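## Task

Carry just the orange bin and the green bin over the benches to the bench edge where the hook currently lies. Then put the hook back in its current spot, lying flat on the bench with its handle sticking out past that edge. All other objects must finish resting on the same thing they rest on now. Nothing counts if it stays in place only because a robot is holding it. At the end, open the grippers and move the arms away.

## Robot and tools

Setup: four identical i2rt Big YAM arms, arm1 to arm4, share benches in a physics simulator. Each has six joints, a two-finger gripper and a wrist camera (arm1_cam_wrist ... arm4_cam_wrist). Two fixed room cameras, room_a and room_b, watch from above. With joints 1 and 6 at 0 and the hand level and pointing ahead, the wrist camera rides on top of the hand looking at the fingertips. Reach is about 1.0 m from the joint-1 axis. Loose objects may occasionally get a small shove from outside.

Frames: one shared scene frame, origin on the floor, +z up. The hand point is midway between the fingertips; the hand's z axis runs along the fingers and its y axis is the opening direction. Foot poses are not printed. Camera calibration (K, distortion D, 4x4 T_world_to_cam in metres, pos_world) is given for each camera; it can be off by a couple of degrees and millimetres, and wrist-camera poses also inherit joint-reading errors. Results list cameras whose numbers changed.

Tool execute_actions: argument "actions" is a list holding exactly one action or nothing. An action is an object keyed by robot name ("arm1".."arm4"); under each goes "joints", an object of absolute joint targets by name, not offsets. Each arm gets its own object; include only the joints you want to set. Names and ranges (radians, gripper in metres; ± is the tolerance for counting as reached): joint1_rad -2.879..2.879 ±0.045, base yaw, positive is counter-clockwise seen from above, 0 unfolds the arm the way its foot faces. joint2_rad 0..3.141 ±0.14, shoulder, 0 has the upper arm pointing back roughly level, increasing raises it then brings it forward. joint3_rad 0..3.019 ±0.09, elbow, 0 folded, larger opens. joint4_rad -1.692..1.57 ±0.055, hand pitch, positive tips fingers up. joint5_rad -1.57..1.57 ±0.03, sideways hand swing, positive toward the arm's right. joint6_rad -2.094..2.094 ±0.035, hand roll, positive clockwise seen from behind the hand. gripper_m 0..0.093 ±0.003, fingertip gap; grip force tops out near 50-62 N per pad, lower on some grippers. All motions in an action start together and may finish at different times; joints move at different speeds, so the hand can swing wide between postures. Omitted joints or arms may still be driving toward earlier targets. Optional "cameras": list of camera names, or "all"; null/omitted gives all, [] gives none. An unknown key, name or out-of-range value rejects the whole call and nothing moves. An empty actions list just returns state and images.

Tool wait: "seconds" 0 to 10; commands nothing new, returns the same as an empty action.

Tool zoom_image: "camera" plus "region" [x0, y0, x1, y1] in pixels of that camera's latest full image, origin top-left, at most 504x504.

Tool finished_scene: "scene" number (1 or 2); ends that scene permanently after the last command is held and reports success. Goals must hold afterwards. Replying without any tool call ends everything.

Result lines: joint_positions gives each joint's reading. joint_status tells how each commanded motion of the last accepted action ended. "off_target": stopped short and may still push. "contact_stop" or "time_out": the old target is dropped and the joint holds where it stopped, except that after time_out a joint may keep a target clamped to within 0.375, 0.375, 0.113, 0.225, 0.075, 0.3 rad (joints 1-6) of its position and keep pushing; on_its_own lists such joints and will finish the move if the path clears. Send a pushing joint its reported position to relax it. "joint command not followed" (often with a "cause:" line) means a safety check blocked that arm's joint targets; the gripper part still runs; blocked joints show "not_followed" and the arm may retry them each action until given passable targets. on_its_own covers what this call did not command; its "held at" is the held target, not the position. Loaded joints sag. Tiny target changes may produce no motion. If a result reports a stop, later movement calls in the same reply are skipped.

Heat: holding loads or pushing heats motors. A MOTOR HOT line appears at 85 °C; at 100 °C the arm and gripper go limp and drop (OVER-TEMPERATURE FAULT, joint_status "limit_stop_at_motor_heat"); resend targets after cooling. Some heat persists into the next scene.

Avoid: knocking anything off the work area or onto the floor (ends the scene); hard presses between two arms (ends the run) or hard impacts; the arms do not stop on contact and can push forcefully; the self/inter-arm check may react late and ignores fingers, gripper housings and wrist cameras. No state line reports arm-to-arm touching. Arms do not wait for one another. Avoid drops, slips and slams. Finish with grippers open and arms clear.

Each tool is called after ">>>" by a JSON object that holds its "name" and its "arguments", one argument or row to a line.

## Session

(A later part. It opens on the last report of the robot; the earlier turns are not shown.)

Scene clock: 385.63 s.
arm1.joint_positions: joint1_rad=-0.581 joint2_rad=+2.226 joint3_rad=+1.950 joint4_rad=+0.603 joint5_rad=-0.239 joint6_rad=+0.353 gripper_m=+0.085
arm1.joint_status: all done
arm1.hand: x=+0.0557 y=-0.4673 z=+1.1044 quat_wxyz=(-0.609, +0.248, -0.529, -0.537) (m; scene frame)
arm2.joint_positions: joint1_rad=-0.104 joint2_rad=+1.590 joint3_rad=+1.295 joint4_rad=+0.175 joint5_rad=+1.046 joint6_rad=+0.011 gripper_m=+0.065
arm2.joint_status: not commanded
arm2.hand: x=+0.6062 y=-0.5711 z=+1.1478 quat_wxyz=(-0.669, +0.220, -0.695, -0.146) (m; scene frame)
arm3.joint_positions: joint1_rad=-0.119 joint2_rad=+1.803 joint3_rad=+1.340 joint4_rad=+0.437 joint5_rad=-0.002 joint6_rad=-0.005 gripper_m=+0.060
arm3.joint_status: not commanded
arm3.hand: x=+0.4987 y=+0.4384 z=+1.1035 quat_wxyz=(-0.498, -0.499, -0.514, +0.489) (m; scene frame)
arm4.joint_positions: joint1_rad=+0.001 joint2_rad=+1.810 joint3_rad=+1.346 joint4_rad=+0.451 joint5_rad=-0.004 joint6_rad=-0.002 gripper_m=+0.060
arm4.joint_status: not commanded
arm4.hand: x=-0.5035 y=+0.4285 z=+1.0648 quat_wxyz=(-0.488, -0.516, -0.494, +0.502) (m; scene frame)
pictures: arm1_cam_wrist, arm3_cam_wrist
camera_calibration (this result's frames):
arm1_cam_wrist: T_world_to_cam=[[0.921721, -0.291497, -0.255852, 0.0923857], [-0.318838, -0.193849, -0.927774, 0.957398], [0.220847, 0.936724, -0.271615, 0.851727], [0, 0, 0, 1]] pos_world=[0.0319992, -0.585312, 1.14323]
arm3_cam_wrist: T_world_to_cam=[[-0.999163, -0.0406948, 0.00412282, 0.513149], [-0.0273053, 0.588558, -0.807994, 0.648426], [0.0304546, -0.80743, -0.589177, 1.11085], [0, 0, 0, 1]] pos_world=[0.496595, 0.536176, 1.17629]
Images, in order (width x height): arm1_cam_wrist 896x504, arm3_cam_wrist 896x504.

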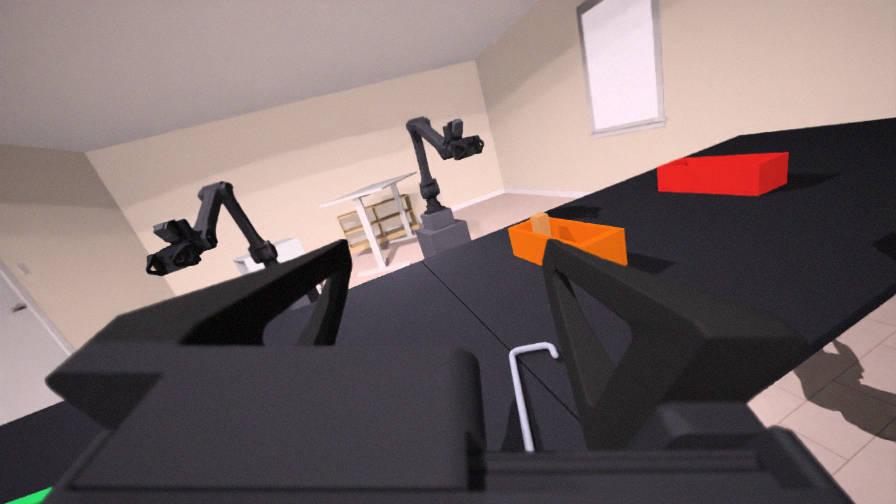

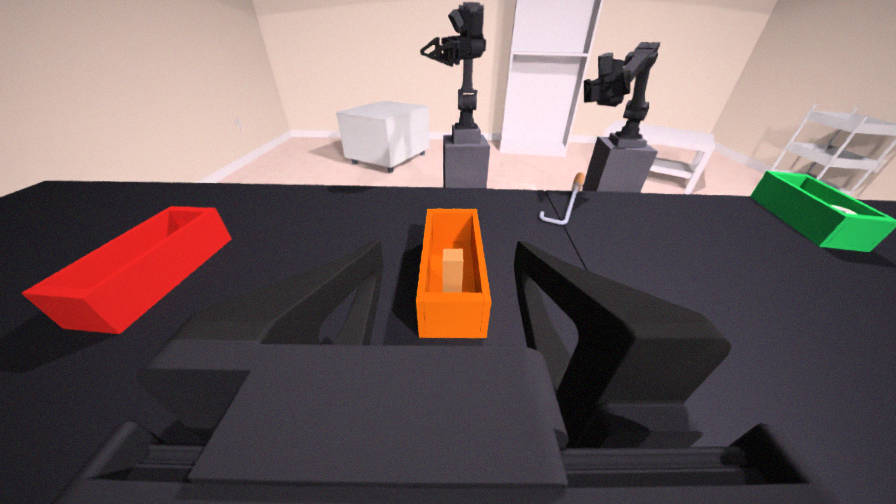

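>>> {"name": "execute_actions", "arguments": {
  "actions": [
    {"arm1":{"joints":{"joint1_rad":0.1,"joint2_rad":1.5,"joint3_rad":1.3,"joint4_rad":-0.2,"joint5_rad":0.7,"joint6_rad":0.0}},"arm2":{"joints":{"joint1_rad":0.54,"joint2_rad":2.36,"joint3_rad":2.0,"joint4_rad":0.44}}}
  ],
  "cameras": ["arm1_cam_wrist","arm2_cam_wrist"]
}}

Scene clock: 401.00 s.
arm1.joint_positions: joint1_rad=+0.094 joint2_rad=+1.477 joint3_rad=+1.310 joint4_rad=-0.187 joint5_rad=+0.698 joint6_rad=+0.008 gripper_m=+0.085
arm1.joint_status: all done
arm1.hand: x=-0.3642 y=-0.5808 z=+1.1229 quat_wxyz=(-0.575, +0.407, -0.683, -0.193) (m; scene frame)
arm2.joint_positions: joint1_rad=+0.537 joint2_rad=+2.365 joint3_rad=+1.952 joint4_rad=+0.420 joint5_rad=+1.049 joint6_rad=+0.010 gripper_m=+0.065
arm2.joint_status: all done
arm2.hand: x=+0.0687 y=-0.4229 z=+0.9669 quat_wxyz=(-0.588, +0.382, -0.594, -0.394) (m; scene frame)
arm3.joint_positions: joint1_rad=-0.119 joint2_rad=+1.803 joint3_rad=+1.340 joint4_rad=+0.437 joint5_rad=-0.002 joint6_rad=-0.005 gripper_m=+0.060
arm3.joint_status: not commanded
arm3.hand: x=+0.4987 y=+0.4384 z=+1.1035 quat_wxyz=(-0.498, -0.499, -0.514, +0.489) (m; scene frame)
arm4.joint_positions: joint1_rad=+0.001 joint2_rad=+1.810 joint3_rad=+1.346 joint4_rad=+0.451 joint5_rad=-0.004 joint6_rad=-0.002 gripper_m=+0.060
arm4.joint_status: not commanded
arm4.hand: x=-0.5035 y=+0.4285 z=+1.0648 quat_wxyz=(-0.488, -0.516, -0.494, +0.502) (m; scene frame)
pictures: arm1_cam_wrist, arm2_cam_wrist
camera_calibration (this result's frames):
arm1_cam_wrist: T_world_to_cam=[[0.786437, -0.581868, 0.207236, -0.286852], [-0.361923, -0.705982, -0.60877, 0.147318], [0.500528, 0.403756, -0.765802, 1.40306], [0, 0, 0, 1]] pos_world=[-0.423363, -0.629399, 1.2236]
arm2_cam_wrist: T_world_to_cam=[[0.921531, -0.388185, -0.00968753, -0.21858], [-0.236646, -0.541656, -0.806602, 0.573186], [0.307863, 0.745601, -0.591015, 0.993536], [0, 0, 0, 1]] pos_world=[0.031197, -0.515161, 1.04741]
Images, in order (width x height): arm1_cam_wrist 896x504, arm2_cam_wrist 896x504.

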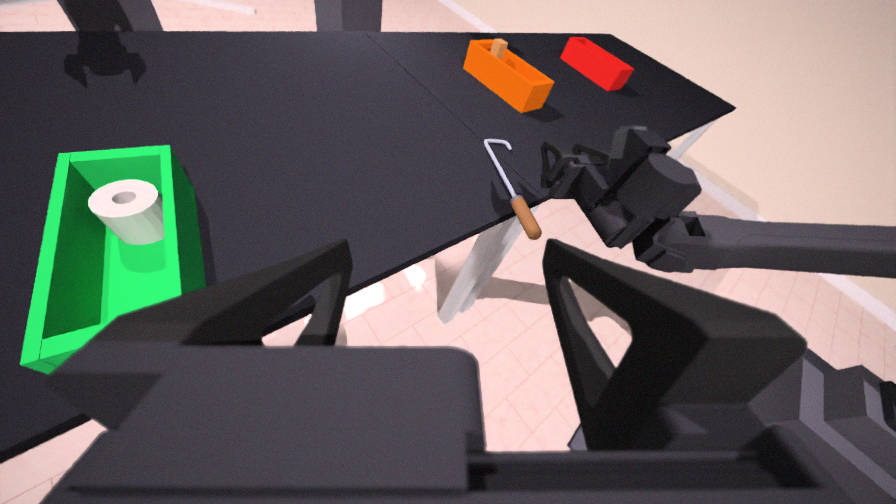

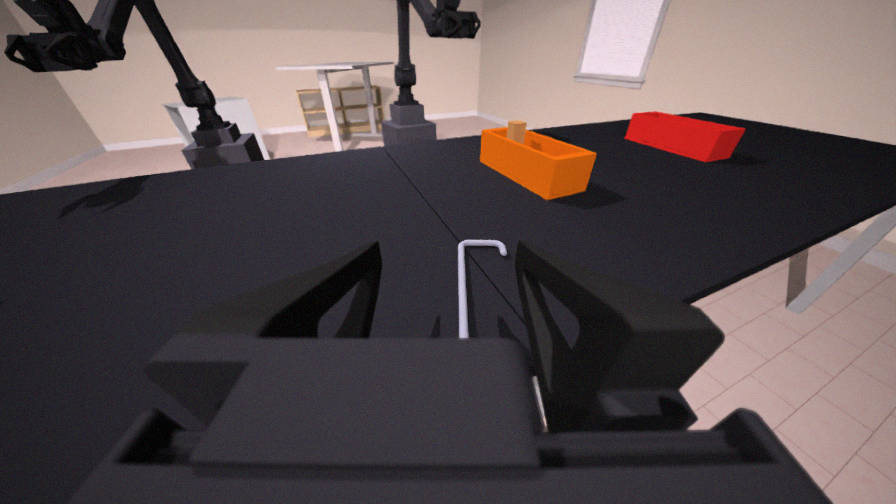

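>>> {"name": "execute_actions", "arguments": {
  "actions": [
    {"arm2":{"joints":{"joint2_rad":2.52,"joint3_rad":1.9,"joint4_rad":0.655}}}
  ],
  "cameras": ["arm1_cam_wrist","arm2_cam_wrist"]
}}

Scene clock: 418.57 s.
arm1.joint_positions: joint1_rad=+0.094 joint2_rad=+1.477 joint3_rad=+1.310 joint4_rad=-0.187 joint5_rad=+0.698 joint6_rad=+0.008 gripper_m=+0.085
arm1.joint_status: not commanded
arm1.hand: x=-0.3642 y=-0.5808 z=+1.1229 quat_wxyz=(-0.575, +0.407, -0.683, -0.193) (m; scene frame)
arm2.joint_positions: joint1_rad=+0.537 joint2_rad=+2.514 joint3_rad=+1.893 joint4_rad=+0.634 joint5_rad=+1.049 joint6_rad=+0.010 gripper_m=+0.065
arm2.joint_status: all done
arm2.hand: x=+0.0747 y=-0.4313 z=+0.8494 quat_wxyz=(-0.588, +0.380, -0.594, -0.396) (m; scene frame)
arm3.joint_positions: joint1_rad=-0.119 joint2_rad=+1.803 joint3_rad=+1.340 joint4_rad=+0.437 joint5_rad=-0.002 joint6_rad=-0.005 gripper_m=+0.060
arm3.joint_status: not commanded
arm3.hand: x=+0.4987 y=+0.4384 z=+1.1035 quat_wxyz=(-0.498, -0.499, -0.514, +0.489) (m; scene frame)
arm4.joint_positions: joint1_rad=+0.001 joint2_rad=+1.810 joint3_rad=+1.346 joint4_rad=+0.451 joint5_rad=-0.004 joint6_rad=-0.002 gripper_m=+0.060
arm4.joint_status: not commanded
arm4.hand: x=-0.5035 y=+0.4285 z=+1.0648 quat_wxyz=(-0.488, -0.516, -0.494, +0.502) (m; scene frame)
pictures: arm1_cam_wrist, arm2_cam_wrist
camera_calibration (this result's frames):
arm1_cam_wrist: T_world_to_cam=[[0.786437, -0.581868, 0.207236, -0.286852], [-0.361923, -0.705982, -0.60877, 0.147318], [0.500528, 0.403756, -0.765802, 1.40306], [0, 0, 0, 1]] pos_world=[-0.423363, -0.629399, 1.2236]
arm2_cam_wrist: T_world_to_cam=[[0.92148, -0.388138, -0.0149492, -0.223983], [-0.2396, -0.537702, -0.808374, 0.478616], [0.305722, 0.748482, -0.588479, 0.927756], [0, 0, 0, 1]] pos_world=[0.0374375, -0.523992, 0.929518]
Images, in order (width x height): arm1_cam_wrist 896x504, arm2_cam_wrist 896x504.

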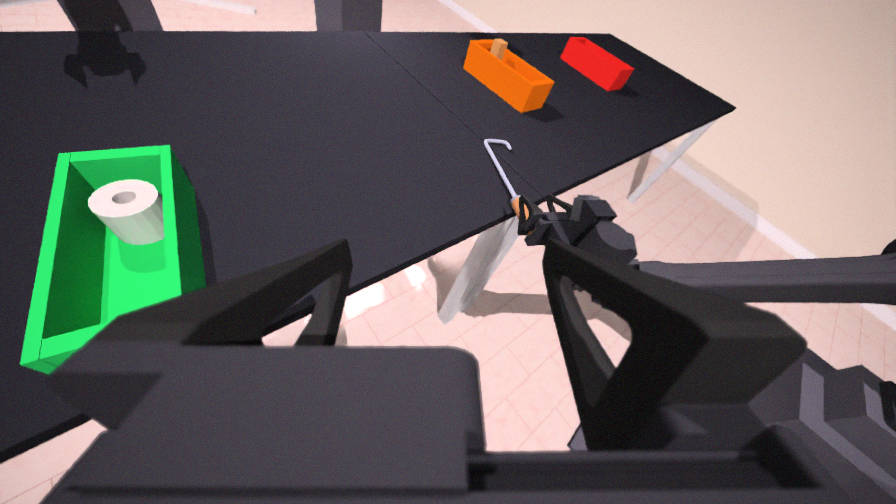

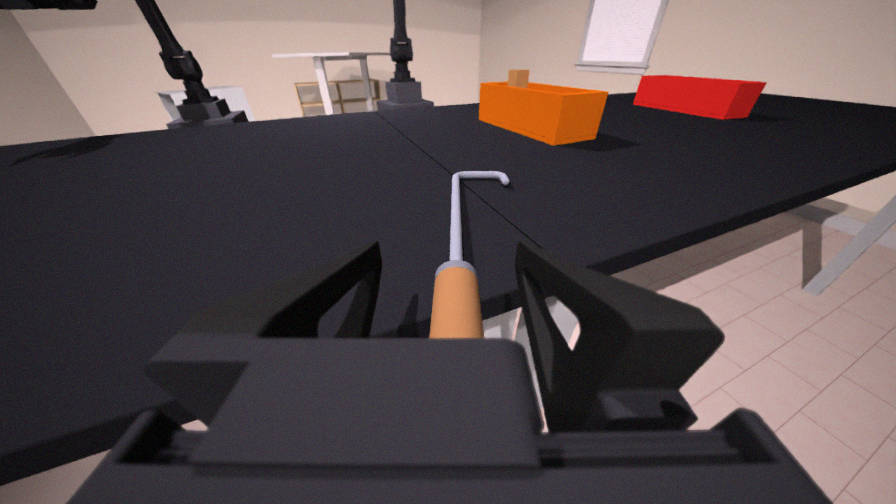

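>>> {"name": "execute_actions", "arguments": {
  "actions": [
    {"arm2":{"joints":{"joint2_rad":2.605,"joint4_rad":0.73}}}
  ],
  "cameras": ["arm2_cam_wrist"]
}}

Scene clock: 423.67 s.
arm1.joint_positions: joint1_rad=+0.094 joint2_rad=+1.477 joint3_rad=+1.310 joint4_rad=-0.187 joint5_rad=+0.698 joint6_rad=+0.008 gripper_m=+0.085
arm1.joint_status: not commanded
arm1.hand: x=-0.3642 y=-0.5808 z=+1.1229 quat_wxyz=(-0.575, +0.407, -0.683, -0.193) (m; scene frame)
arm2.joint_positions: joint1_rad=+0.537 joint2_rad=+2.572 joint3_rad=+1.893 joint4_rad=+0.707 joint5_rad=+1.049 joint6_rad=+0.010 gripper_m=+0.065
arm2.joint_status: all done
arm2.hand: x=+0.0771 y=-0.4348 z=+0.8138 quat_wxyz=(-0.588, +0.375, -0.594, -0.401) (m; scene frame)
arm3.joint_positions: joint1_rad=-0.119 joint2_rad=+1.803 joint3_rad=+1.340 joint4_rad=+0.437 joint5_rad=-0.002 joint6_rad=-0.005 gripper_m=+0.060
arm3.joint_status: not commanded
arm3.hand: x=+0.4987 y=+0.4384 z=+1.1035 quat_wxyz=(-0.498, -0.499, -0.514, +0.489) (m; scene frame)
arm4.joint_positions: joint1_rad=+0.001 joint2_rad=+1.810 joint3_rad=+1.346 joint4_rad=+0.451 joint5_rad=-0.004 joint6_rad=-0.002 gripper_m=+0.060
arm4.joint_status: not commanded
arm4.hand: x=-0.5035 y=+0.4285 z=+1.0648 quat_wxyz=(-0.488, -0.516, -0.494, +0.502) (m; scene frame)
pictures: arm2_cam_wrist
camera_calibration (this result's frames):
arm2_cam_wrist: T_world_to_cam=[[0.92127, -0.387907, -0.0281008, -0.217349], [-0.247013, -0.527779, -0.812671, 0.456978], [0.30041, 0.755631, -0.582045, 0.906957], [0, 0, 0, 1]] pos_world=[0.0406573, -0.528453, 0.893155]
Images, in order (width x height): arm2_cam_wrist 896x504.

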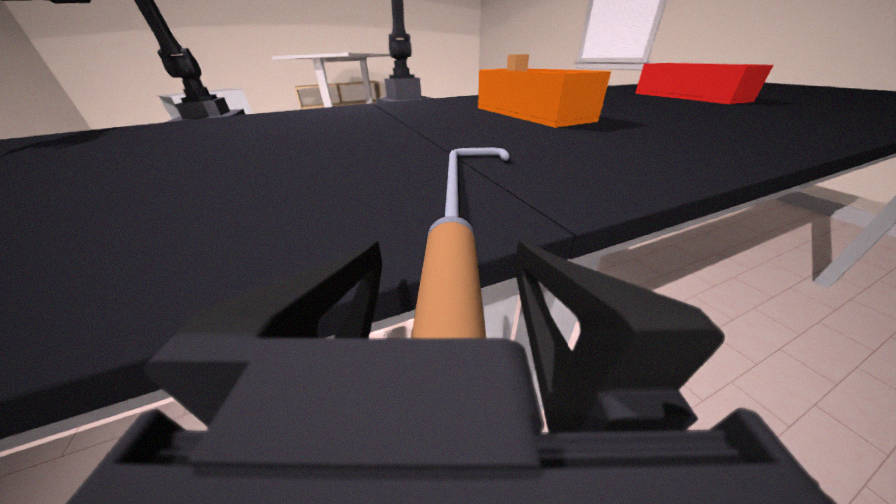

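>>> {"name": "execute_actions", "arguments": {
  "actions": [
    {"arm2":{"joints":{"joint2_rad":2.632,"gripper_m":0.052}}}
  ],
  "cameras": ["arm2_cam_wrist"]
}}

Scene clock: 430.67 s.
arm1.joint_positions: joint1_rad=+0.094 joint2_rad=+1.477 joint3_rad=+1.310 joint4_rad=-0.187 joint5_rad=+0.698 joint6_rad=+0.008 gripper_m=+0.085
arm1.joint_status: not commanded
arm1.hand: x=-0.3642 y=-0.5808 z=+1.1229 quat_wxyz=(-0.575, +0.407, -0.683, -0.193) (m; scene frame)
arm2.joint_positions: joint1_rad=+0.537 joint2_rad=+2.586 joint3_rad=+1.893 joint4_rad=+0.707 joint5_rad=+1.049 joint6_rad=+0.010 gripper_m=+0.052
arm2.joint_status: all done
arm2.hand: x=+0.0779 y=-0.4359 z=+0.8020 quat_wxyz=(-0.588, +0.380, -0.594, -0.396) (m; scene frame)
arm3.joint_positions: joint1_rad=-0.119 joint2_rad=+1.803 joint3_rad=+1.340 joint4_rad=+0.437 joint5_rad=-0.002 joint6_rad=-0.005 gripper_m=+0.060
arm3.joint_status: not commanded
arm3.hand: x=+0.4987 y=+0.4384 z=+1.1035 quat_wxyz=(-0.498, -0.499, -0.514, +0.489) (m; scene frame)
arm4.joint_positions: joint1_rad=+0.001 joint2_rad=+1.810 joint3_rad=+1.346 joint4_rad=+0.451 joint5_rad=-0.004 joint6_rad=-0.002 gripper_m=+0.060
arm4.joint_status: not commanded
arm4.hand: x=-0.5035 y=+0.4285 z=+1.0648 quat_wxyz=(-0.488, -0.516, -0.494, +0.502) (m; scene frame)
pictures: arm2_cam_wrist
camera_calibration (this result's frames):
arm2_cam_wrist: T_world_to_cam=[[0.921473, -0.38813, -0.0156069, -0.228965], [-0.23997, -0.537207, -0.808593, 0.439098], [0.305455, 0.748842, -0.588161, 0.902256], [0, 0, 0, 1]] pos_world=[0.0407564, -0.528629, 0.88215]
Images, in order (width x height): arm2_cam_wrist 896x504.

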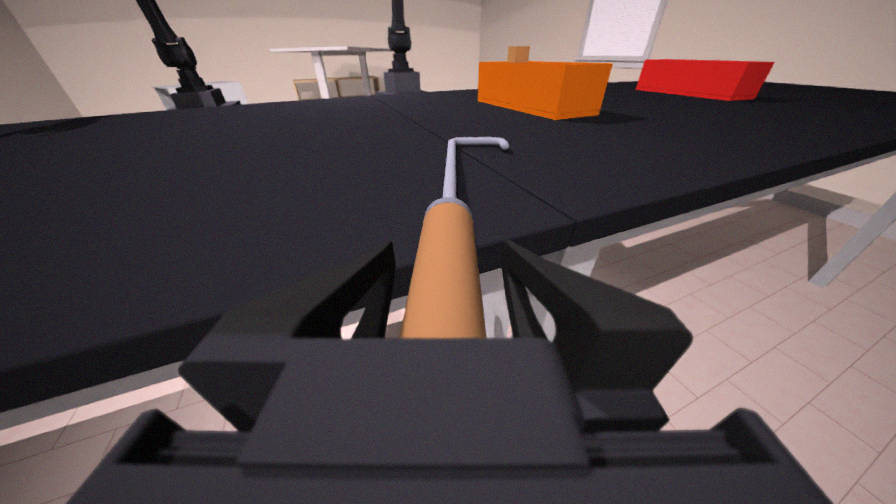

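>>> {"name": "execute_actions", "arguments": {
  "actions": [
    {"arm2":{"joints":{"joint2_rad":2.65,"gripper_m":0.0}}}
  ],
  "cameras": ["arm2_cam_wrist"]
}}

Scene clock: 435.53 s.
arm1.joint_positions: joint1_rad=+0.094 joint2_rad=+1.477 joint3_rad=+1.310 joint4_rad=-0.187 joint5_rad=+0.698 joint6_rad=+0.008 gripper_m=+0.085
arm1.joint_status: not commanded
arm1.hand: x=-0.3642 y=-0.5808 z=+1.1229 quat_wxyz=(-0.575, +0.407, -0.683, -0.193) (m; scene frame)
arm2.joint_positions: joint1_rad=+0.537 joint2_rad=+2.590 joint3_rad=+1.893 joint4_rad=+0.712 joint5_rad=+1.049 joint6_rad=+0.009 gripper_m=+0.030
arm2.joint_status: gripper_m off_target (ended at +0.030, target +0.000); the others done
arm2.hand: x=+0.0781 y=-0.4362 z=+0.8000 quat_wxyz=(-0.588, +0.380, -0.594, -0.397) (m; scene frame)
arm3.joint_positions: joint1_rad=-0.119 joint2_rad=+1.803 joint3_rad=+1.340 joint4_rad=+0.437 joint5_rad=-0.002 joint6_rad=-0.005 gripper_m=+0.060
arm3.joint_status: not commanded
arm3.hand: x=+0.4987 y=+0.4384 z=+1.1035 quat_wxyz=(-0.498, -0.499, -0.514, +0.489) (m; scene frame)
arm4.joint_positions: joint1_rad=+0.001 joint2_rad=+1.810 joint3_rad=+1.346 joint4_rad=+0.451 joint5_rad=-0.004 joint6_rad=-0.002 gripper_m=+0.060
arm4.joint_status: not commanded
arm4.hand: x=-0.5035 y=+0.4285 z=+1.0648 quat_wxyz=(-0.488, -0.516, -0.494, +0.502) (m; scene frame)
pictures: arm2_cam_wrist
camera_calibration (this result's frames):
arm2_cam_wrist: T_world_to_cam=[[0.921461, -0.388118, -0.0165409, -0.228547], [-0.240428, -0.536339, -0.809034, 0.438148], [0.305129, 0.74947, -0.58753, 0.90103], [0, 0, 0, 1]] pos_world=[0.0410098, -0.529002, 0.880078]
Images, in order (width x height): arm2_cam_wrist 896x504.

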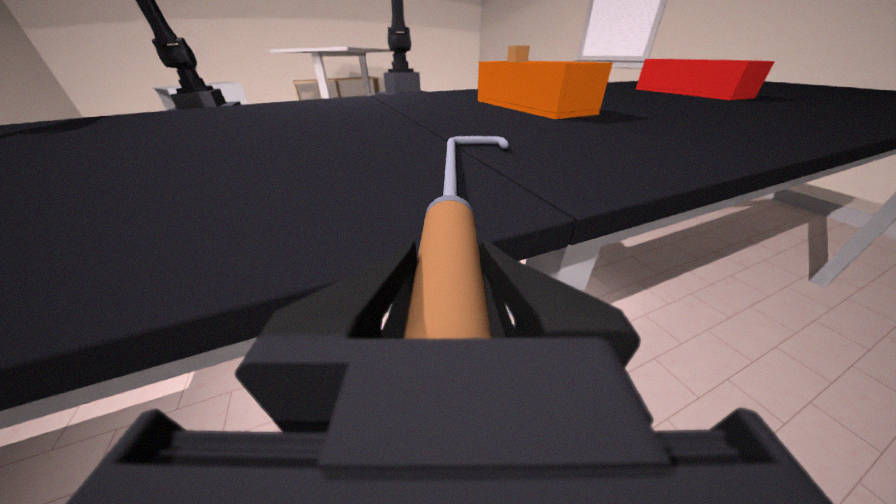

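>>> {"name": "execute_actions", "arguments": {
  "actions": [
    {"arm2":{"joints":{"joint2_rad":2.38}}}
  ],
  "cameras": ["arm2_cam_wrist"]
}}

Scene clock: 439.77 s.
arm1.joint_positions: joint1_rad=+0.094 joint2_rad=+1.477 joint3_rad=+1.310 joint4_rad=-0.187 joint5_rad=+0.698 joint6_rad=+0.008 gripper_m=+0.085
arm1.joint_status: not commanded
arm1.hand: x=-0.3642 y=-0.5808 z=+1.1229 quat_wxyz=(-0.575, +0.407, -0.683, -0.193) (m; scene frame)
arm2.joint_positions: joint1_rad=+0.538 joint2_rad=+2.388 joint3_rad=+1.879 joint4_rad=+0.712 joint5_rad=+1.050 joint6_rad=+0.006 gripper_m=+0.030
arm2.joint_status: all done
arm2.hand: x=+0.0767 y=-0.4351 z=+0.9581 quat_wxyz=(-0.581, +0.312, -0.594, -0.460) (m; scene frame)
arm3.joint_positions: joint1_rad=-0.119 joint2_rad=+1.803 joint3_rad=+1.340 joint4_rad=+0.437 joint5_rad=-0.002 joint6_rad=-0.005 gripper_m=+0.060
arm3.joint_status: not commanded
arm3.hand: x=+0.4987 y=+0.4384 z=+1.1035 quat_wxyz=(-0.498, -0.499, -0.514, +0.489) (m; scene frame)
arm4.joint_positions: joint1_rad=+0.001 joint2_rad=+1.810 joint3_rad=+1.346 joint4_rad=+0.451 joint5_rad=-0.004 joint6_rad=-0.002 gripper_m=+0.060
arm4.joint_status: not commanded
arm4.hand: x=-0.5035 y=+0.4285 z=+1.0648 quat_wxyz=(-0.488, -0.516, -0.494, +0.502) (m; scene frame)
pictures: arm2_cam_wrist
camera_calibration (this result's frames):
arm2_cam_wrist: T_world_to_cam=[[0.91076, -0.374424, -0.174135, -0.0663933], [-0.331633, -0.411963, -0.848708, 0.665435], [0.24604, 0.830718, -0.499371, 0.948933], [0, 0, 0, 1]] pos_world=[0.0476734, -0.539021, 1.02707]
Images, in order (width x height): arm2_cam_wrist 896x504.

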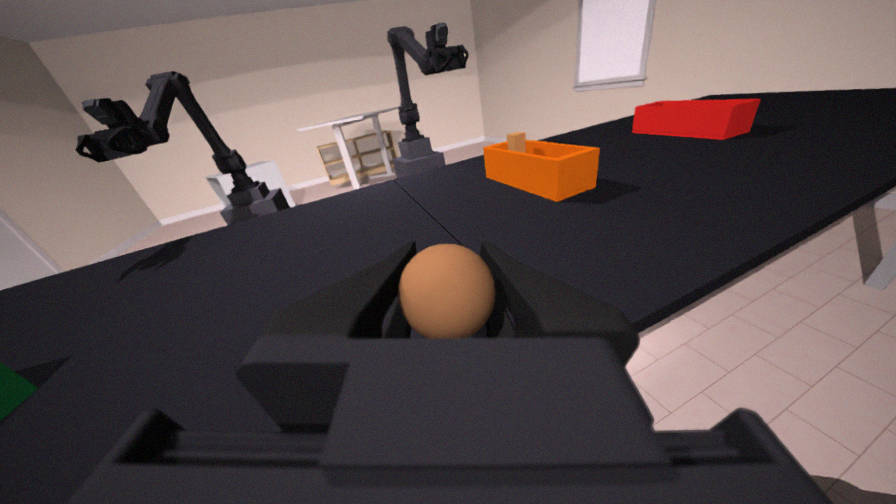

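>>> {"name": "execute_actions", "arguments": {
  "actions": [
    {"arm2":{"joints":{"joint2_rad":2.345,"joint3_rad":2.09,"joint6_rad":1.57}}}
  ],
  "cameras": []
}}

>>> {"name": "execute_actions", "arguments": {
  "actions": [
    {"arm2":{"joints":{"joint1_rad":0.0,"joint4_rad":0.33,"joint5_rad":0.95}}}
  ],
  "cameras": ["arm2_cam_wrist","arm3_cam_wrist","arm1_cam_wrist"]
}}

Scene clock: 459.83 s.
arm1.joint_positions: joint1_rad=+0.094 joint2_rad=+1.477 joint3_rad=+1.310 joint4_rad=-0.187 joint5_rad=+0.698 joint6_rad=+0.008 gripper_m=+0.085
arm1.joint_status: not commanded
arm1.hand: x=-0.3642 y=-0.5808 z=+1.1229 quat_wxyz=(-0.575, +0.407, -0.683, -0.193) (m; scene frame)
arm2.joint_positions: joint1_rad=+0.539 joint2_rad=+2.386 joint3_rad=+2.022 joint4_rad=+0.712 joint5_rad=+1.055 joint6_rad=+1.510 gripper_m=+0.030
arm2.joint_status: joint6_rad time_out (moved +1.505 of +1.564); the others done
arm2.on_its_own: joint6_rad reads +1.510 and still pushes toward +1.570 since a time_out
arm2.hand: x=+0.0666 y=-0.4224 z=+1.0304 quat_wxyz=(-0.073, -0.217, -0.608, -0.760) (m; scene frame)
arm3.joint_positions: joint1_rad=-0.119 joint2_rad=+1.803 joint3_rad=+1.340 joint4_rad=+0.437 joint5_rad=-0.002 joint6_rad=-0.005 gripper_m=+0.060
arm3.joint_status: not commanded
arm3.hand: x=+0.4987 y=+0.4384 z=+1.1035 quat_wxyz=(-0.498, -0.499, -0.514, +0.489) (m; scene frame)
arm4.joint_positions: joint1_rad=+0.001 joint2_rad=+1.810 joint3_rad=+1.346 joint4_rad=+0.451 joint5_rad=-0.004 joint6_rad=-0.002 gripper_m=+0.060
arm4.joint_status: not commanded
arm4.hand: x=-0.5035 y=+0.4285 z=+1.0648 quat_wxyz=(-0.488, -0.516, -0.494, +0.502) (m; scene frame)
pictures: none
No camera images: the call's "cameras" was empty. Leave "cameras" out to get every camera's image.

not run: a stop came earlier in this reply.

>>> {"name": "execute_actions", "arguments": {
  "actions": [
    {"arm2":{"joints":{"joint1_rad":0.1,"joint3_rad":2.13,"joint4_rad":0.36,"joint6_rad":1.6}}}
  ],
  "cameras": ["arm2_cam_wrist","arm3_cam_wrist","arm1_cam_wrist"]
}}

Scene clock: 468.73 s.
arm1.joint_positions: joint1_rad=+0.094 joint2_rad=+1.477 joint3_rad=+1.310 joint4_rad=-0.187 joint5_rad=+0.698 joint6_rad=+0.008 gripper_m=+0.085
arm1.joint_status: not commanded
arm1.hand: x=-0.3642 y=-0.5808 z=+1.1229 quat_wxyz=(-0.575, +0.407, -0.683, -0.193) (m; scene frame)
arm2.joint_positions: joint1_rad=+0.095 joint2_rad=+2.386 joint3_rad=+2.046 joint4_rad=+0.350 joint5_rad=+1.048 joint6_rad=+1.548 gripper_m=+0.030
arm2.joint_status: joint6_rad time_out (moved +0.038 of +0.090); the others done
arm2.on_its_own: joint6_rad reads +1.548 and still pushes toward +1.600 since a time_out
arm2.hand: x=+0.4325 y=-0.3164 z=+0.9854 quat_wxyz=(-0.296, -0.287, -0.645, -0.643) (m; scene frame)
arm3.joint_positions: joint1_rad=-0.119 joint2_rad=+1.803 joint3_rad=+1.340 joint4_rad=+0.437 joint5_rad=-0.002 joint6_rad=-0.005 gripper_m=+0.060
arm3.joint_status: not commanded
arm3.hand: x=+0.4987 y=+0.4384 z=+1.1035 quat_wxyz=(-0.498, -0.499, -0.514, +0.489) (m; scene frame)
arm4.joint_positions: joint1_rad=+0.001 joint2_rad=+1.810 joint3_rad=+1.346 joint4_rad=+0.451 joint5_rad=-0.004 joint6_rad=-0.002 gripper_m=+0.060
arm4.joint_status: not commanded
arm4.hand: x=-0.5035 y=+0.4285 z=+1.0648 quat_wxyz=(-0.488, -0.516, -0.494, +0.502) (m; scene frame)
pictures: arm1_cam_wrist, arm2_cam_wrist, arm3_cam_wrist
camera_calibration (this result's frames):
arm1_cam_wrist: T_world_to_cam=[[0.786437, -0.581868, 0.207236, -0.286852], [-0.361923, -0.705982, -0.60877, 0.147318], [0.500528, 0.403756, -0.765802, 1.40306], [0, 0, 0, 1]] pos_world=[-0.423363, -0.629399, 1.2236]
arm2_cam_wrist: T_world_to_cam=[[0.0233994, -0.00802795, -0.999694, 0.97194], [-0.976659, 0.213384, -0.0245738, 0.5202], [0.213516, 0.976935, -0.00284752, 0.347458], [0, 0, 0, 1]] pos_world=[0.411128, -0.442644, 0.985415]
arm3_cam_wrist: T_world_to_cam=[[-0.999163, -0.0406948, 0.00412282, 0.513149], [-0.0273053, 0.588558, -0.807994, 0.648426], [0.0304546, -0.80743, -0.589177, 1.11085], [0, 0, 0, 1]] pos_world=[0.496595, 0.536176, 1.17629]
Images, in order (width x height): arm1_cam_wrist 896x504, arm2_cam_wrist 896x504, arm3_cam_wrist 896x504.

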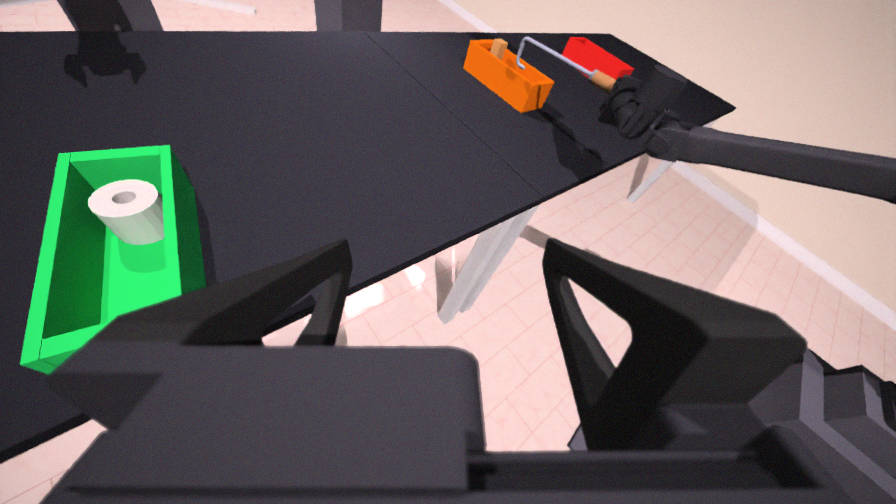

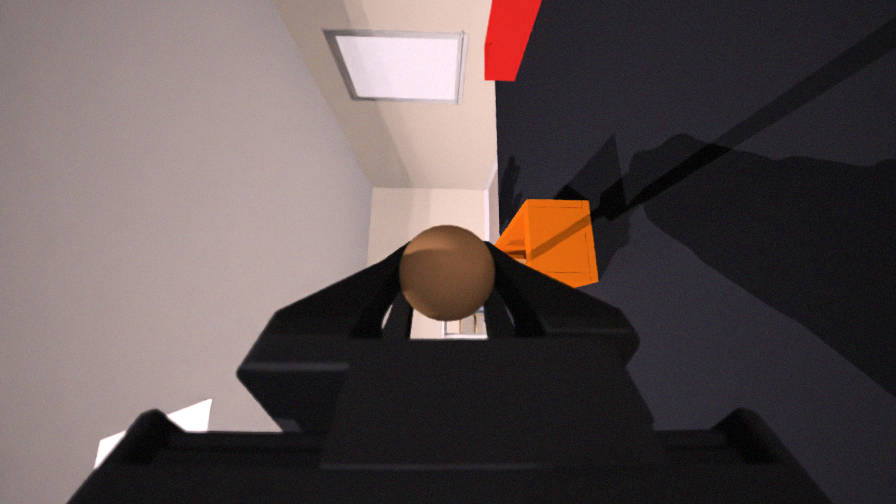

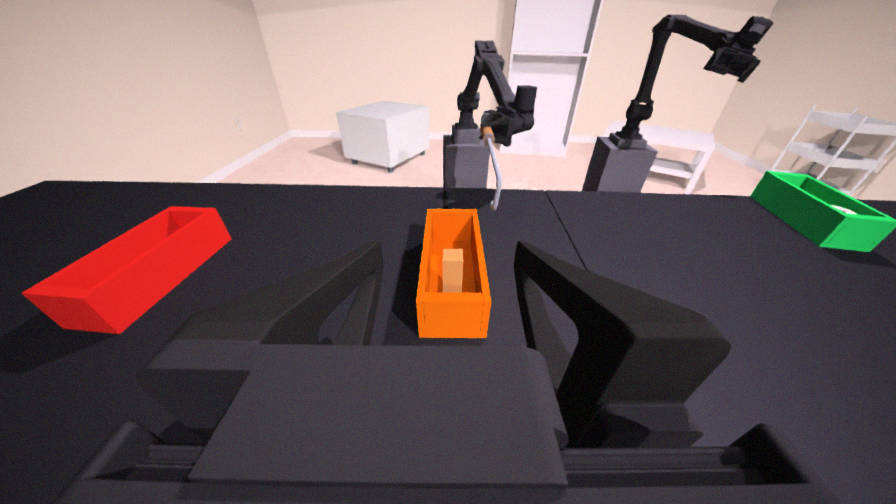

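>>> {"name": "execute_actions", "arguments": {
  "actions": [
    {"arm2":{"joints":{"joint1_rad":-0.005,"joint5_rad":0.98}}}
  ],
  "cameras": ["arm3_cam_wrist","arm1_cam_wrist"]
}}

Scene clock: 481.87 s.
arm1.joint_positions: joint1_rad=+0.094 joint2_rad=+1.477 joint3_rad=+1.310 joint4_rad=-0.187 joint5_rad=+0.698 joint6_rad=+0.008 gripper_m=+0.085
arm1.joint_status: not commanded
arm1.hand: x=-0.3642 y=-0.5808 z=+1.1229 quat_wxyz=(-0.575, +0.407, -0.683, -0.193) (m; scene frame)
arm2.joint_positions: joint1_rad=-0.002 joint2_rad=+2.386 joint3_rad=+2.046 joint4_rad=+0.350 joint5_rad=+0.982 joint6_rad=+1.548 gripper_m=+0.030
arm2.joint_status: all done
arm2.on_its_own: joint6_rad reads +1.548 and still pushes toward +1.600 since a time_out
arm2.hand: x=+0.5101 y=-0.3091 z=+0.9853 quat_wxyz=(-0.306, -0.297, -0.641, -0.639) (m; scene frame)
arm3.joint_positions: joint1_rad=-0.119 joint2_rad=+1.803 joint3_rad=+1.340 joint4_rad=+0.437 joint5_rad=-0.002 joint6_rad=-0.005 gripper_m=+0.060
arm3.joint_status: not commanded
arm3.hand: x=+0.4987 y=+0.4384 z=+1.1035 quat_wxyz=(-0.498, -0.499, -0.514, +0.489) (m; scene frame)
arm4.joint_positions: joint1_rad=+0.001 joint2_rad=+1.810 joint3_rad=+1.346 joint4_rad=+0.451 joint5_rad=-0.004 joint6_rad=-0.002 gripper_m=+0.060
arm4.joint_status: not commanded
arm4.hand: x=-0.5035 y=+0.4285 z=+1.0648 quat_wxyz=(-0.488, -0.516, -0.494, +0.502) (m; scene frame)
pictures: arm1_cam_wrist, arm3_cam_wrist
camera_calibration (this result's frames):
arm1_cam_wrist: T_world_to_cam=[[0.786437, -0.581868, 0.207236, -0.286852], [-0.361923, -0.705982, -0.60877, 0.147318], [0.500528, 0.403756, -0.765802, 1.40306], [0, 0, 0, 1]] pos_world=[-0.423363, -0.629399, 1.2236]
arm3_cam_wrist: T_world_to_cam=[[-0.999163, -0.0406948, 0.00412282, 0.513149], [-0.0273053, 0.588558, -0.807994, 0.648426], [0.0304546, -0.80743, -0.589177, 1.11085], [0, 0, 0, 1]] pos_world=[0.496595, 0.536176, 1.17629]
Images, in order (width x height): arm1_cam_wrist 896x504, arm3_cam_wrist 896x504.

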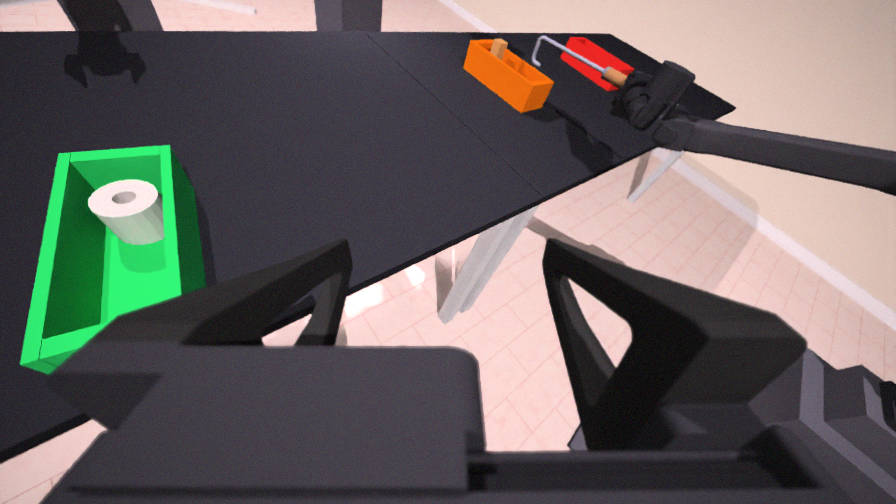

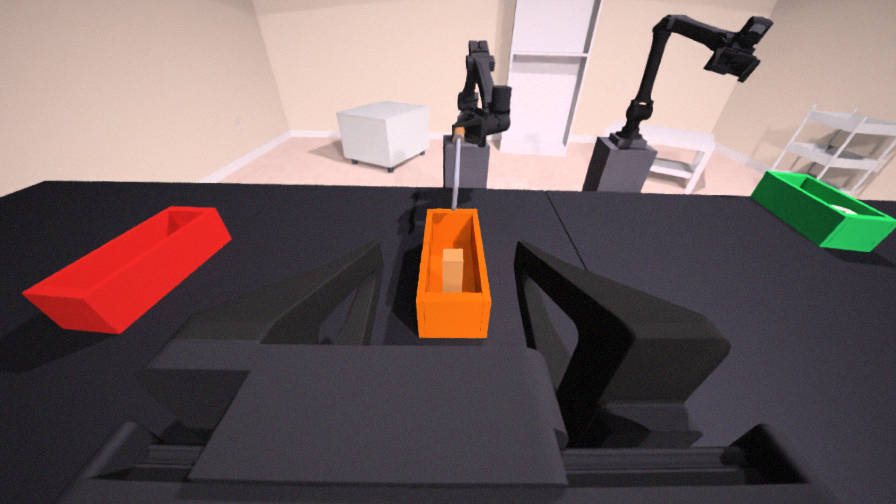

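>>> {"name": "zoom_image", "arguments": {
  "camera": "arm1_cam_wrist",
  "region": [450, 20, 640, 130]
}}

Region (450, 20, 640, 130) of arm1_cam_wrist's 896x504 image, scaled by 2.653, with more detail than that image has; it fills the top 292 rows of this view, and the rest is white.

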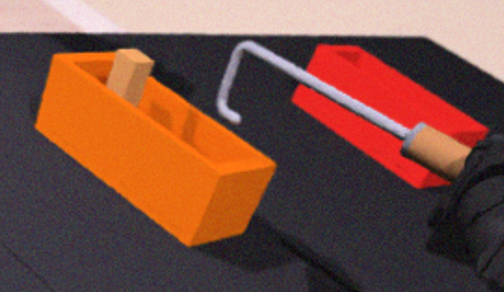

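>>> {"name": "execute_actions", "arguments": {
  "actions": [
    {"arm2":{"joints":{"joint2_rad":2.545,"joint4_rad":0.525}}}
  ],
  "cameras": ["arm3_cam_wrist","arm1_cam_wrist"]
}}

>>> {"name": "zoom_image", "arguments": {
  "camera": "arm1_cam_wrist",
  "region": [450, 20, 640, 130]
}}

Scene clock: 495.43 s.
arm1.joint_positions: joint1_rad=+0.094 joint2_rad=+1.477 joint3_rad=+1.310 joint4_rad=-0.187 joint5_rad=+0.698 joint6_rad=+0.008 gripper_m=+0.085
arm1.joint_status: not commanded
arm1.hand: x=-0.3642 y=-0.5808 z=+1.1229 quat_wxyz=(-0.575, +0.407, -0.683, -0.193) (m; scene frame)
arm2.joint_positions: joint1_rad=-0.002 joint2_rad=+2.562 joint3_rad=+2.067 joint4_rad=+0.506 joint5_rad=+0.981 joint6_rad=+1.594 gripper_m=+0.030
arm2.joint_status: all done
arm2.on_its_own: joint6_rad moved +0.045 to your old target +1.600
arm2.hand: x=+0.5089 y=-0.3012 z=+0.8716 quat_wxyz=(-0.291, -0.311, -0.634, -0.646) (m; scene frame)
arm3.joint_positions: joint1_rad=-0.119 joint2_rad=+1.803 joint3_rad=+1.340 joint4_rad=+0.437 joint5_rad=-0.002 joint6_rad=-0.005 gripper_m=+0.060
arm3.joint_status: not commanded
arm3.hand: x=+0.4987 y=+0.4384 z=+1.1035 quat_wxyz=(-0.498, -0.499, -0.514, +0.489) (m; scene frame)
arm4.joint_positions: joint1_rad=+0.001 joint2_rad=+1.810 joint3_rad=+1.346 joint4_rad=+0.451 joint5_rad=-0.004 joint6_rad=-0.002 gripper_m=+0.060
arm4.joint_status: not commanded
arm4.hand: x=-0.5035 y=+0.4285 z=+1.0648 quat_wxyz=(-0.488, -0.516, -0.494, +0.502) (m; scene frame)
pictures: arm1_cam_wrist, arm3_cam_wrist
camera_calibration (this result's frames):
arm1_cam_wrist: T_world_to_cam=[[0.786437, -0.581868, 0.207236, -0.286852], [-0.361923, -0.705982, -0.60877, 0.147318], [0.500528, 0.403756, -0.765802, 1.40306], [0, 0, 0, 1]] pos_world=[-0.423363, -0.629399, 1.2236]
arm3_cam_wrist: T_world_to_cam=[[-0.999163, -0.0406948, 0.00412282, 0.513149], [-0.0273053, 0.588558, -0.807994, 0.648426], [0.0304546, -0.80743, -0.589177, 1.11085], [0, 0, 0, 1]] pos_world=[0.496595, 0.536176, 1.17629]
Images, in order (width x height): arm1_cam_wrist 896x504, arm3_cam_wrist 896x504.

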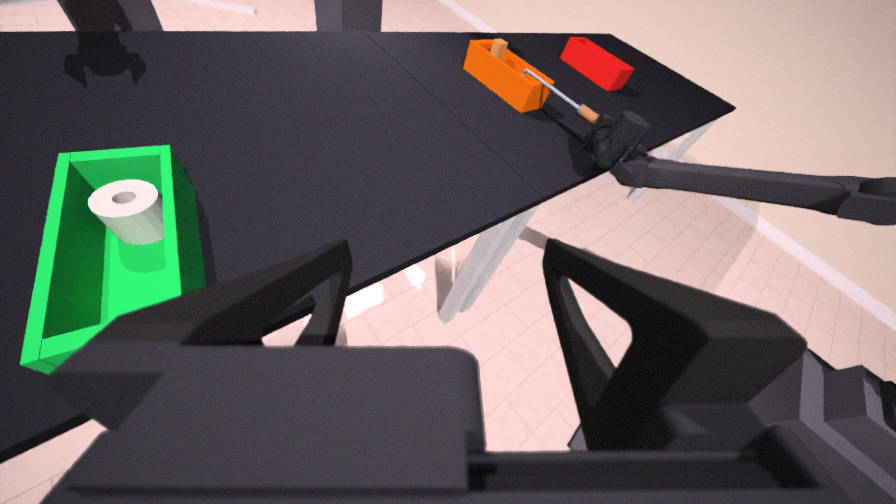

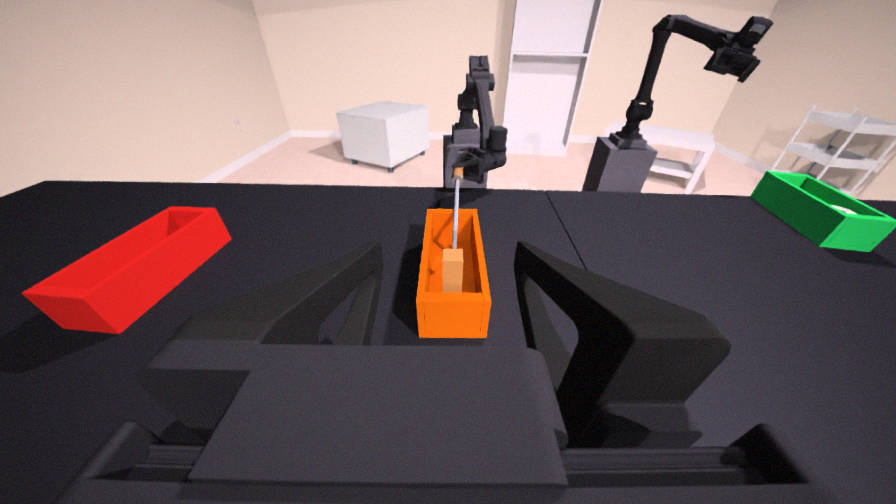

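Region (450, 20, 640, 130) of arm1_cam_wrist's 896x504 image, scaled by 2.653, with more detail than that image has; it fills the top 292 rows of this view, and the rest is white.

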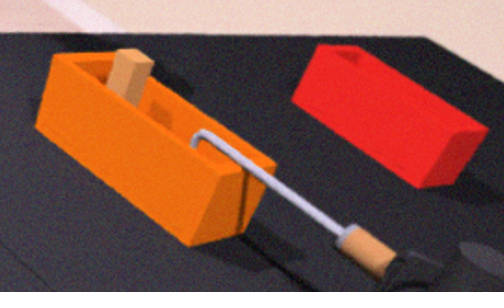

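>>> {"name": "execute_actions", "arguments": {
  "actions": [
    {"arm2":{"joints":{"joint2_rad":2.4,"joint3_rad":1.83,"joint4_rad":0.634}}}
  ],
  "cameras": []
}}

>>> {"name": "execute_actions", "arguments": {
  "actions": [
    {"arm2":{"joints":{"joint2_rad":2.253,"joint3_rad":1.515,"joint4_rad":0.8}}}
  ],
  "cameras": ["arm3_cam_wrist","arm1_cam_wrist"]
}}

Scene clock: 509.90 s.
arm1.joint_positions: joint1_rad=+0.094 joint2_rad=+1.477 joint3_rad=+1.310 joint4_rad=-0.187 joint5_rad=+0.698 joint6_rad=+0.008 gripper_m=+0.085
arm1.joint_status: not commanded
arm1.hand: x=-0.3642 y=-0.5808 z=+1.1229 quat_wxyz=(-0.575, +0.407, -0.683, -0.193) (m; scene frame)
arm2.joint_positions: joint1_rad=-0.002 joint2_rad=+2.443 joint3_rad=+1.834 joint4_rad=+0.605 joint5_rad=+0.978 joint6_rad=+1.592 gripper_m=+0.030
arm2.joint_status: all done
arm2.hand: x=+0.5130 y=-0.3438 z=+0.8731 quat_wxyz=(-0.293, -0.307, -0.639, -0.642) (m; scene frame)
arm3.joint_positions: joint1_rad=-0.119 joint2_rad=+1.803 joint3_rad=+1.340 joint4_rad=+0.437 joint5_rad=-0.002 joint6_rad=-0.005 gripper_m=+0.060
arm3.joint_status: not commanded
arm3.hand: x=+0.4987 y=+0.4384 z=+1.1035 quat_wxyz=(-0.498, -0.499, -0.514, +0.489) (m; scene frame)
arm4.joint_positions: joint1_rad=+0.001 joint2_rad=+1.810 joint3_rad=+1.346 joint4_rad=+0.451 joint5_rad=-0.004 joint6_rad=-0.002 gripper_m=+0.060
arm4.joint_status: not commanded
arm4.hand: x=-0.5035 y=+0.4285 z=+1.0648 quat_wxyz=(-0.488, -0.516, -0.494, +0.502) (m; scene frame)
pictures: none
No camera images: the call's "cameras" was empty. Leave "cameras" out to get every camera's image.

Scene clock: 510.93 s.
arm1.joint_positions: joint1_rad=+0.094 joint2_rad=+1.477 joint3_rad=+1.310 joint4_rad=-0.187 joint5_rad=+0.698 joint6_rad=+0.008 gripper_m=+0.085
arm1.joint_status: not commanded
arm1.hand: x=-0.3642 y=-0.5808 z=+1.1229 quat_wxyz=(-0.575, +0.407, -0.683, -0.193) (m; scene frame)
arm2.joint_positions: joint1_rad=-0.002 joint2_rad=+2.296 joint3_rad=+1.520 joint4_rad=+0.771 joint5_rad=+0.978 joint6_rad=+1.591 gripper_m=+0.030
arm2.joint_status: all done
arm2.hand: x=+0.5204 y=-0.4158 z=+0.8708 quat_wxyz=(-0.293, -0.306, -0.639, -0.641) (m; scene frame)
arm3.joint_positions: joint1_rad=-0.119 joint2_rad=+1.803 joint3_rad=+1.340 joint4_rad=+0.437 joint5_rad=-0.002 joint6_rad=-0.005 gripper_m=+0.060
arm3.joint_status: not commanded
arm3.hand: x=+0.4987 y=+0.4384 z=+1.1035 quat_wxyz=(-0.498, -0.499, -0.514, +0.489) (m; scene frame)
arm4.joint_positions: joint1_rad=+0.001 joint2_rad=+1.810 joint3_rad=+1.346 joint4_rad=+0.451 joint5_rad=-0.004 joint6_rad=-0.002 gripper_m=+0.060
arm4.joint_status: not commanded
arm4.hand: x=-0.5035 y=+0.4285 z=+1.0648 quat_wxyz=(-0.488, -0.516, -0.494, +0.502) (m; scene frame)
pictures: arm1_cam_wrist, arm3_cam_wrist
camera_calibration (this result's frames):
arm1_cam_wrist: T_world_to_cam=[[0.786437, -0.581868, 0.207236, -0.286852], [-0.361923, -0.705982, -0.60877, 0.147318], [0.500528, 0.403756, -0.765802, 1.40306], [0, 0, 0, 1]] pos_world=[-0.423363, -0.629399, 1.2236]
arm3_cam_wrist: T_world_to_cam=[[-0.999163, -0.0406948, 0.00412282, 0.513149], [-0.0273053, 0.588558, -0.807994, 0.648426], [0.0304546, -0.80743, -0.589177, 1.11085], [0, 0, 0, 1]] pos_world=[0.496595, 0.536176, 1.17629]
Images, in order (width x height): arm1_cam_wrist 896x504, arm3_cam_wrist 896x504.

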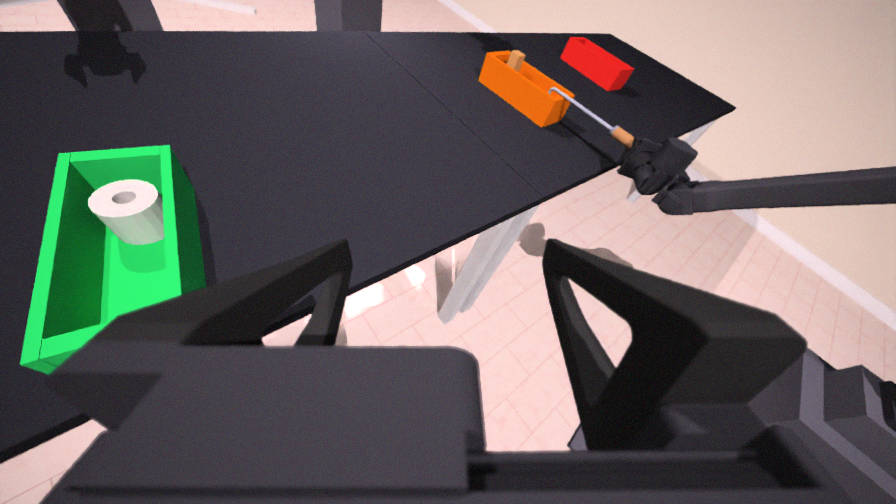

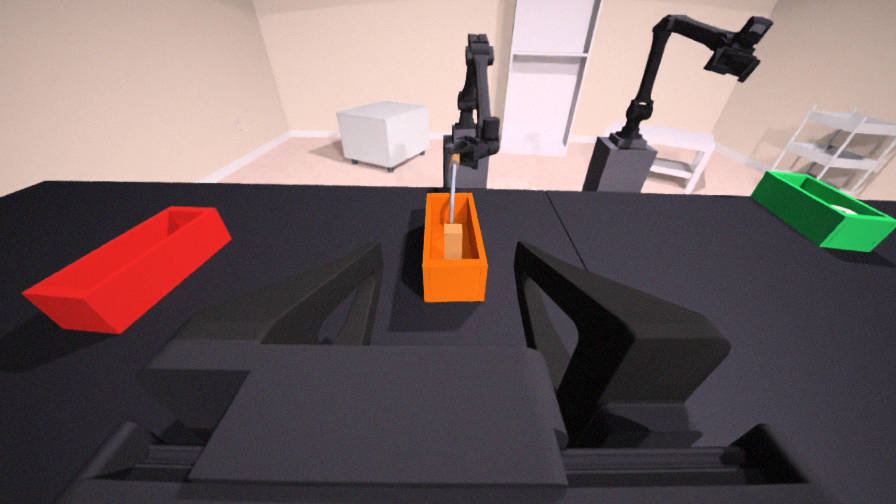

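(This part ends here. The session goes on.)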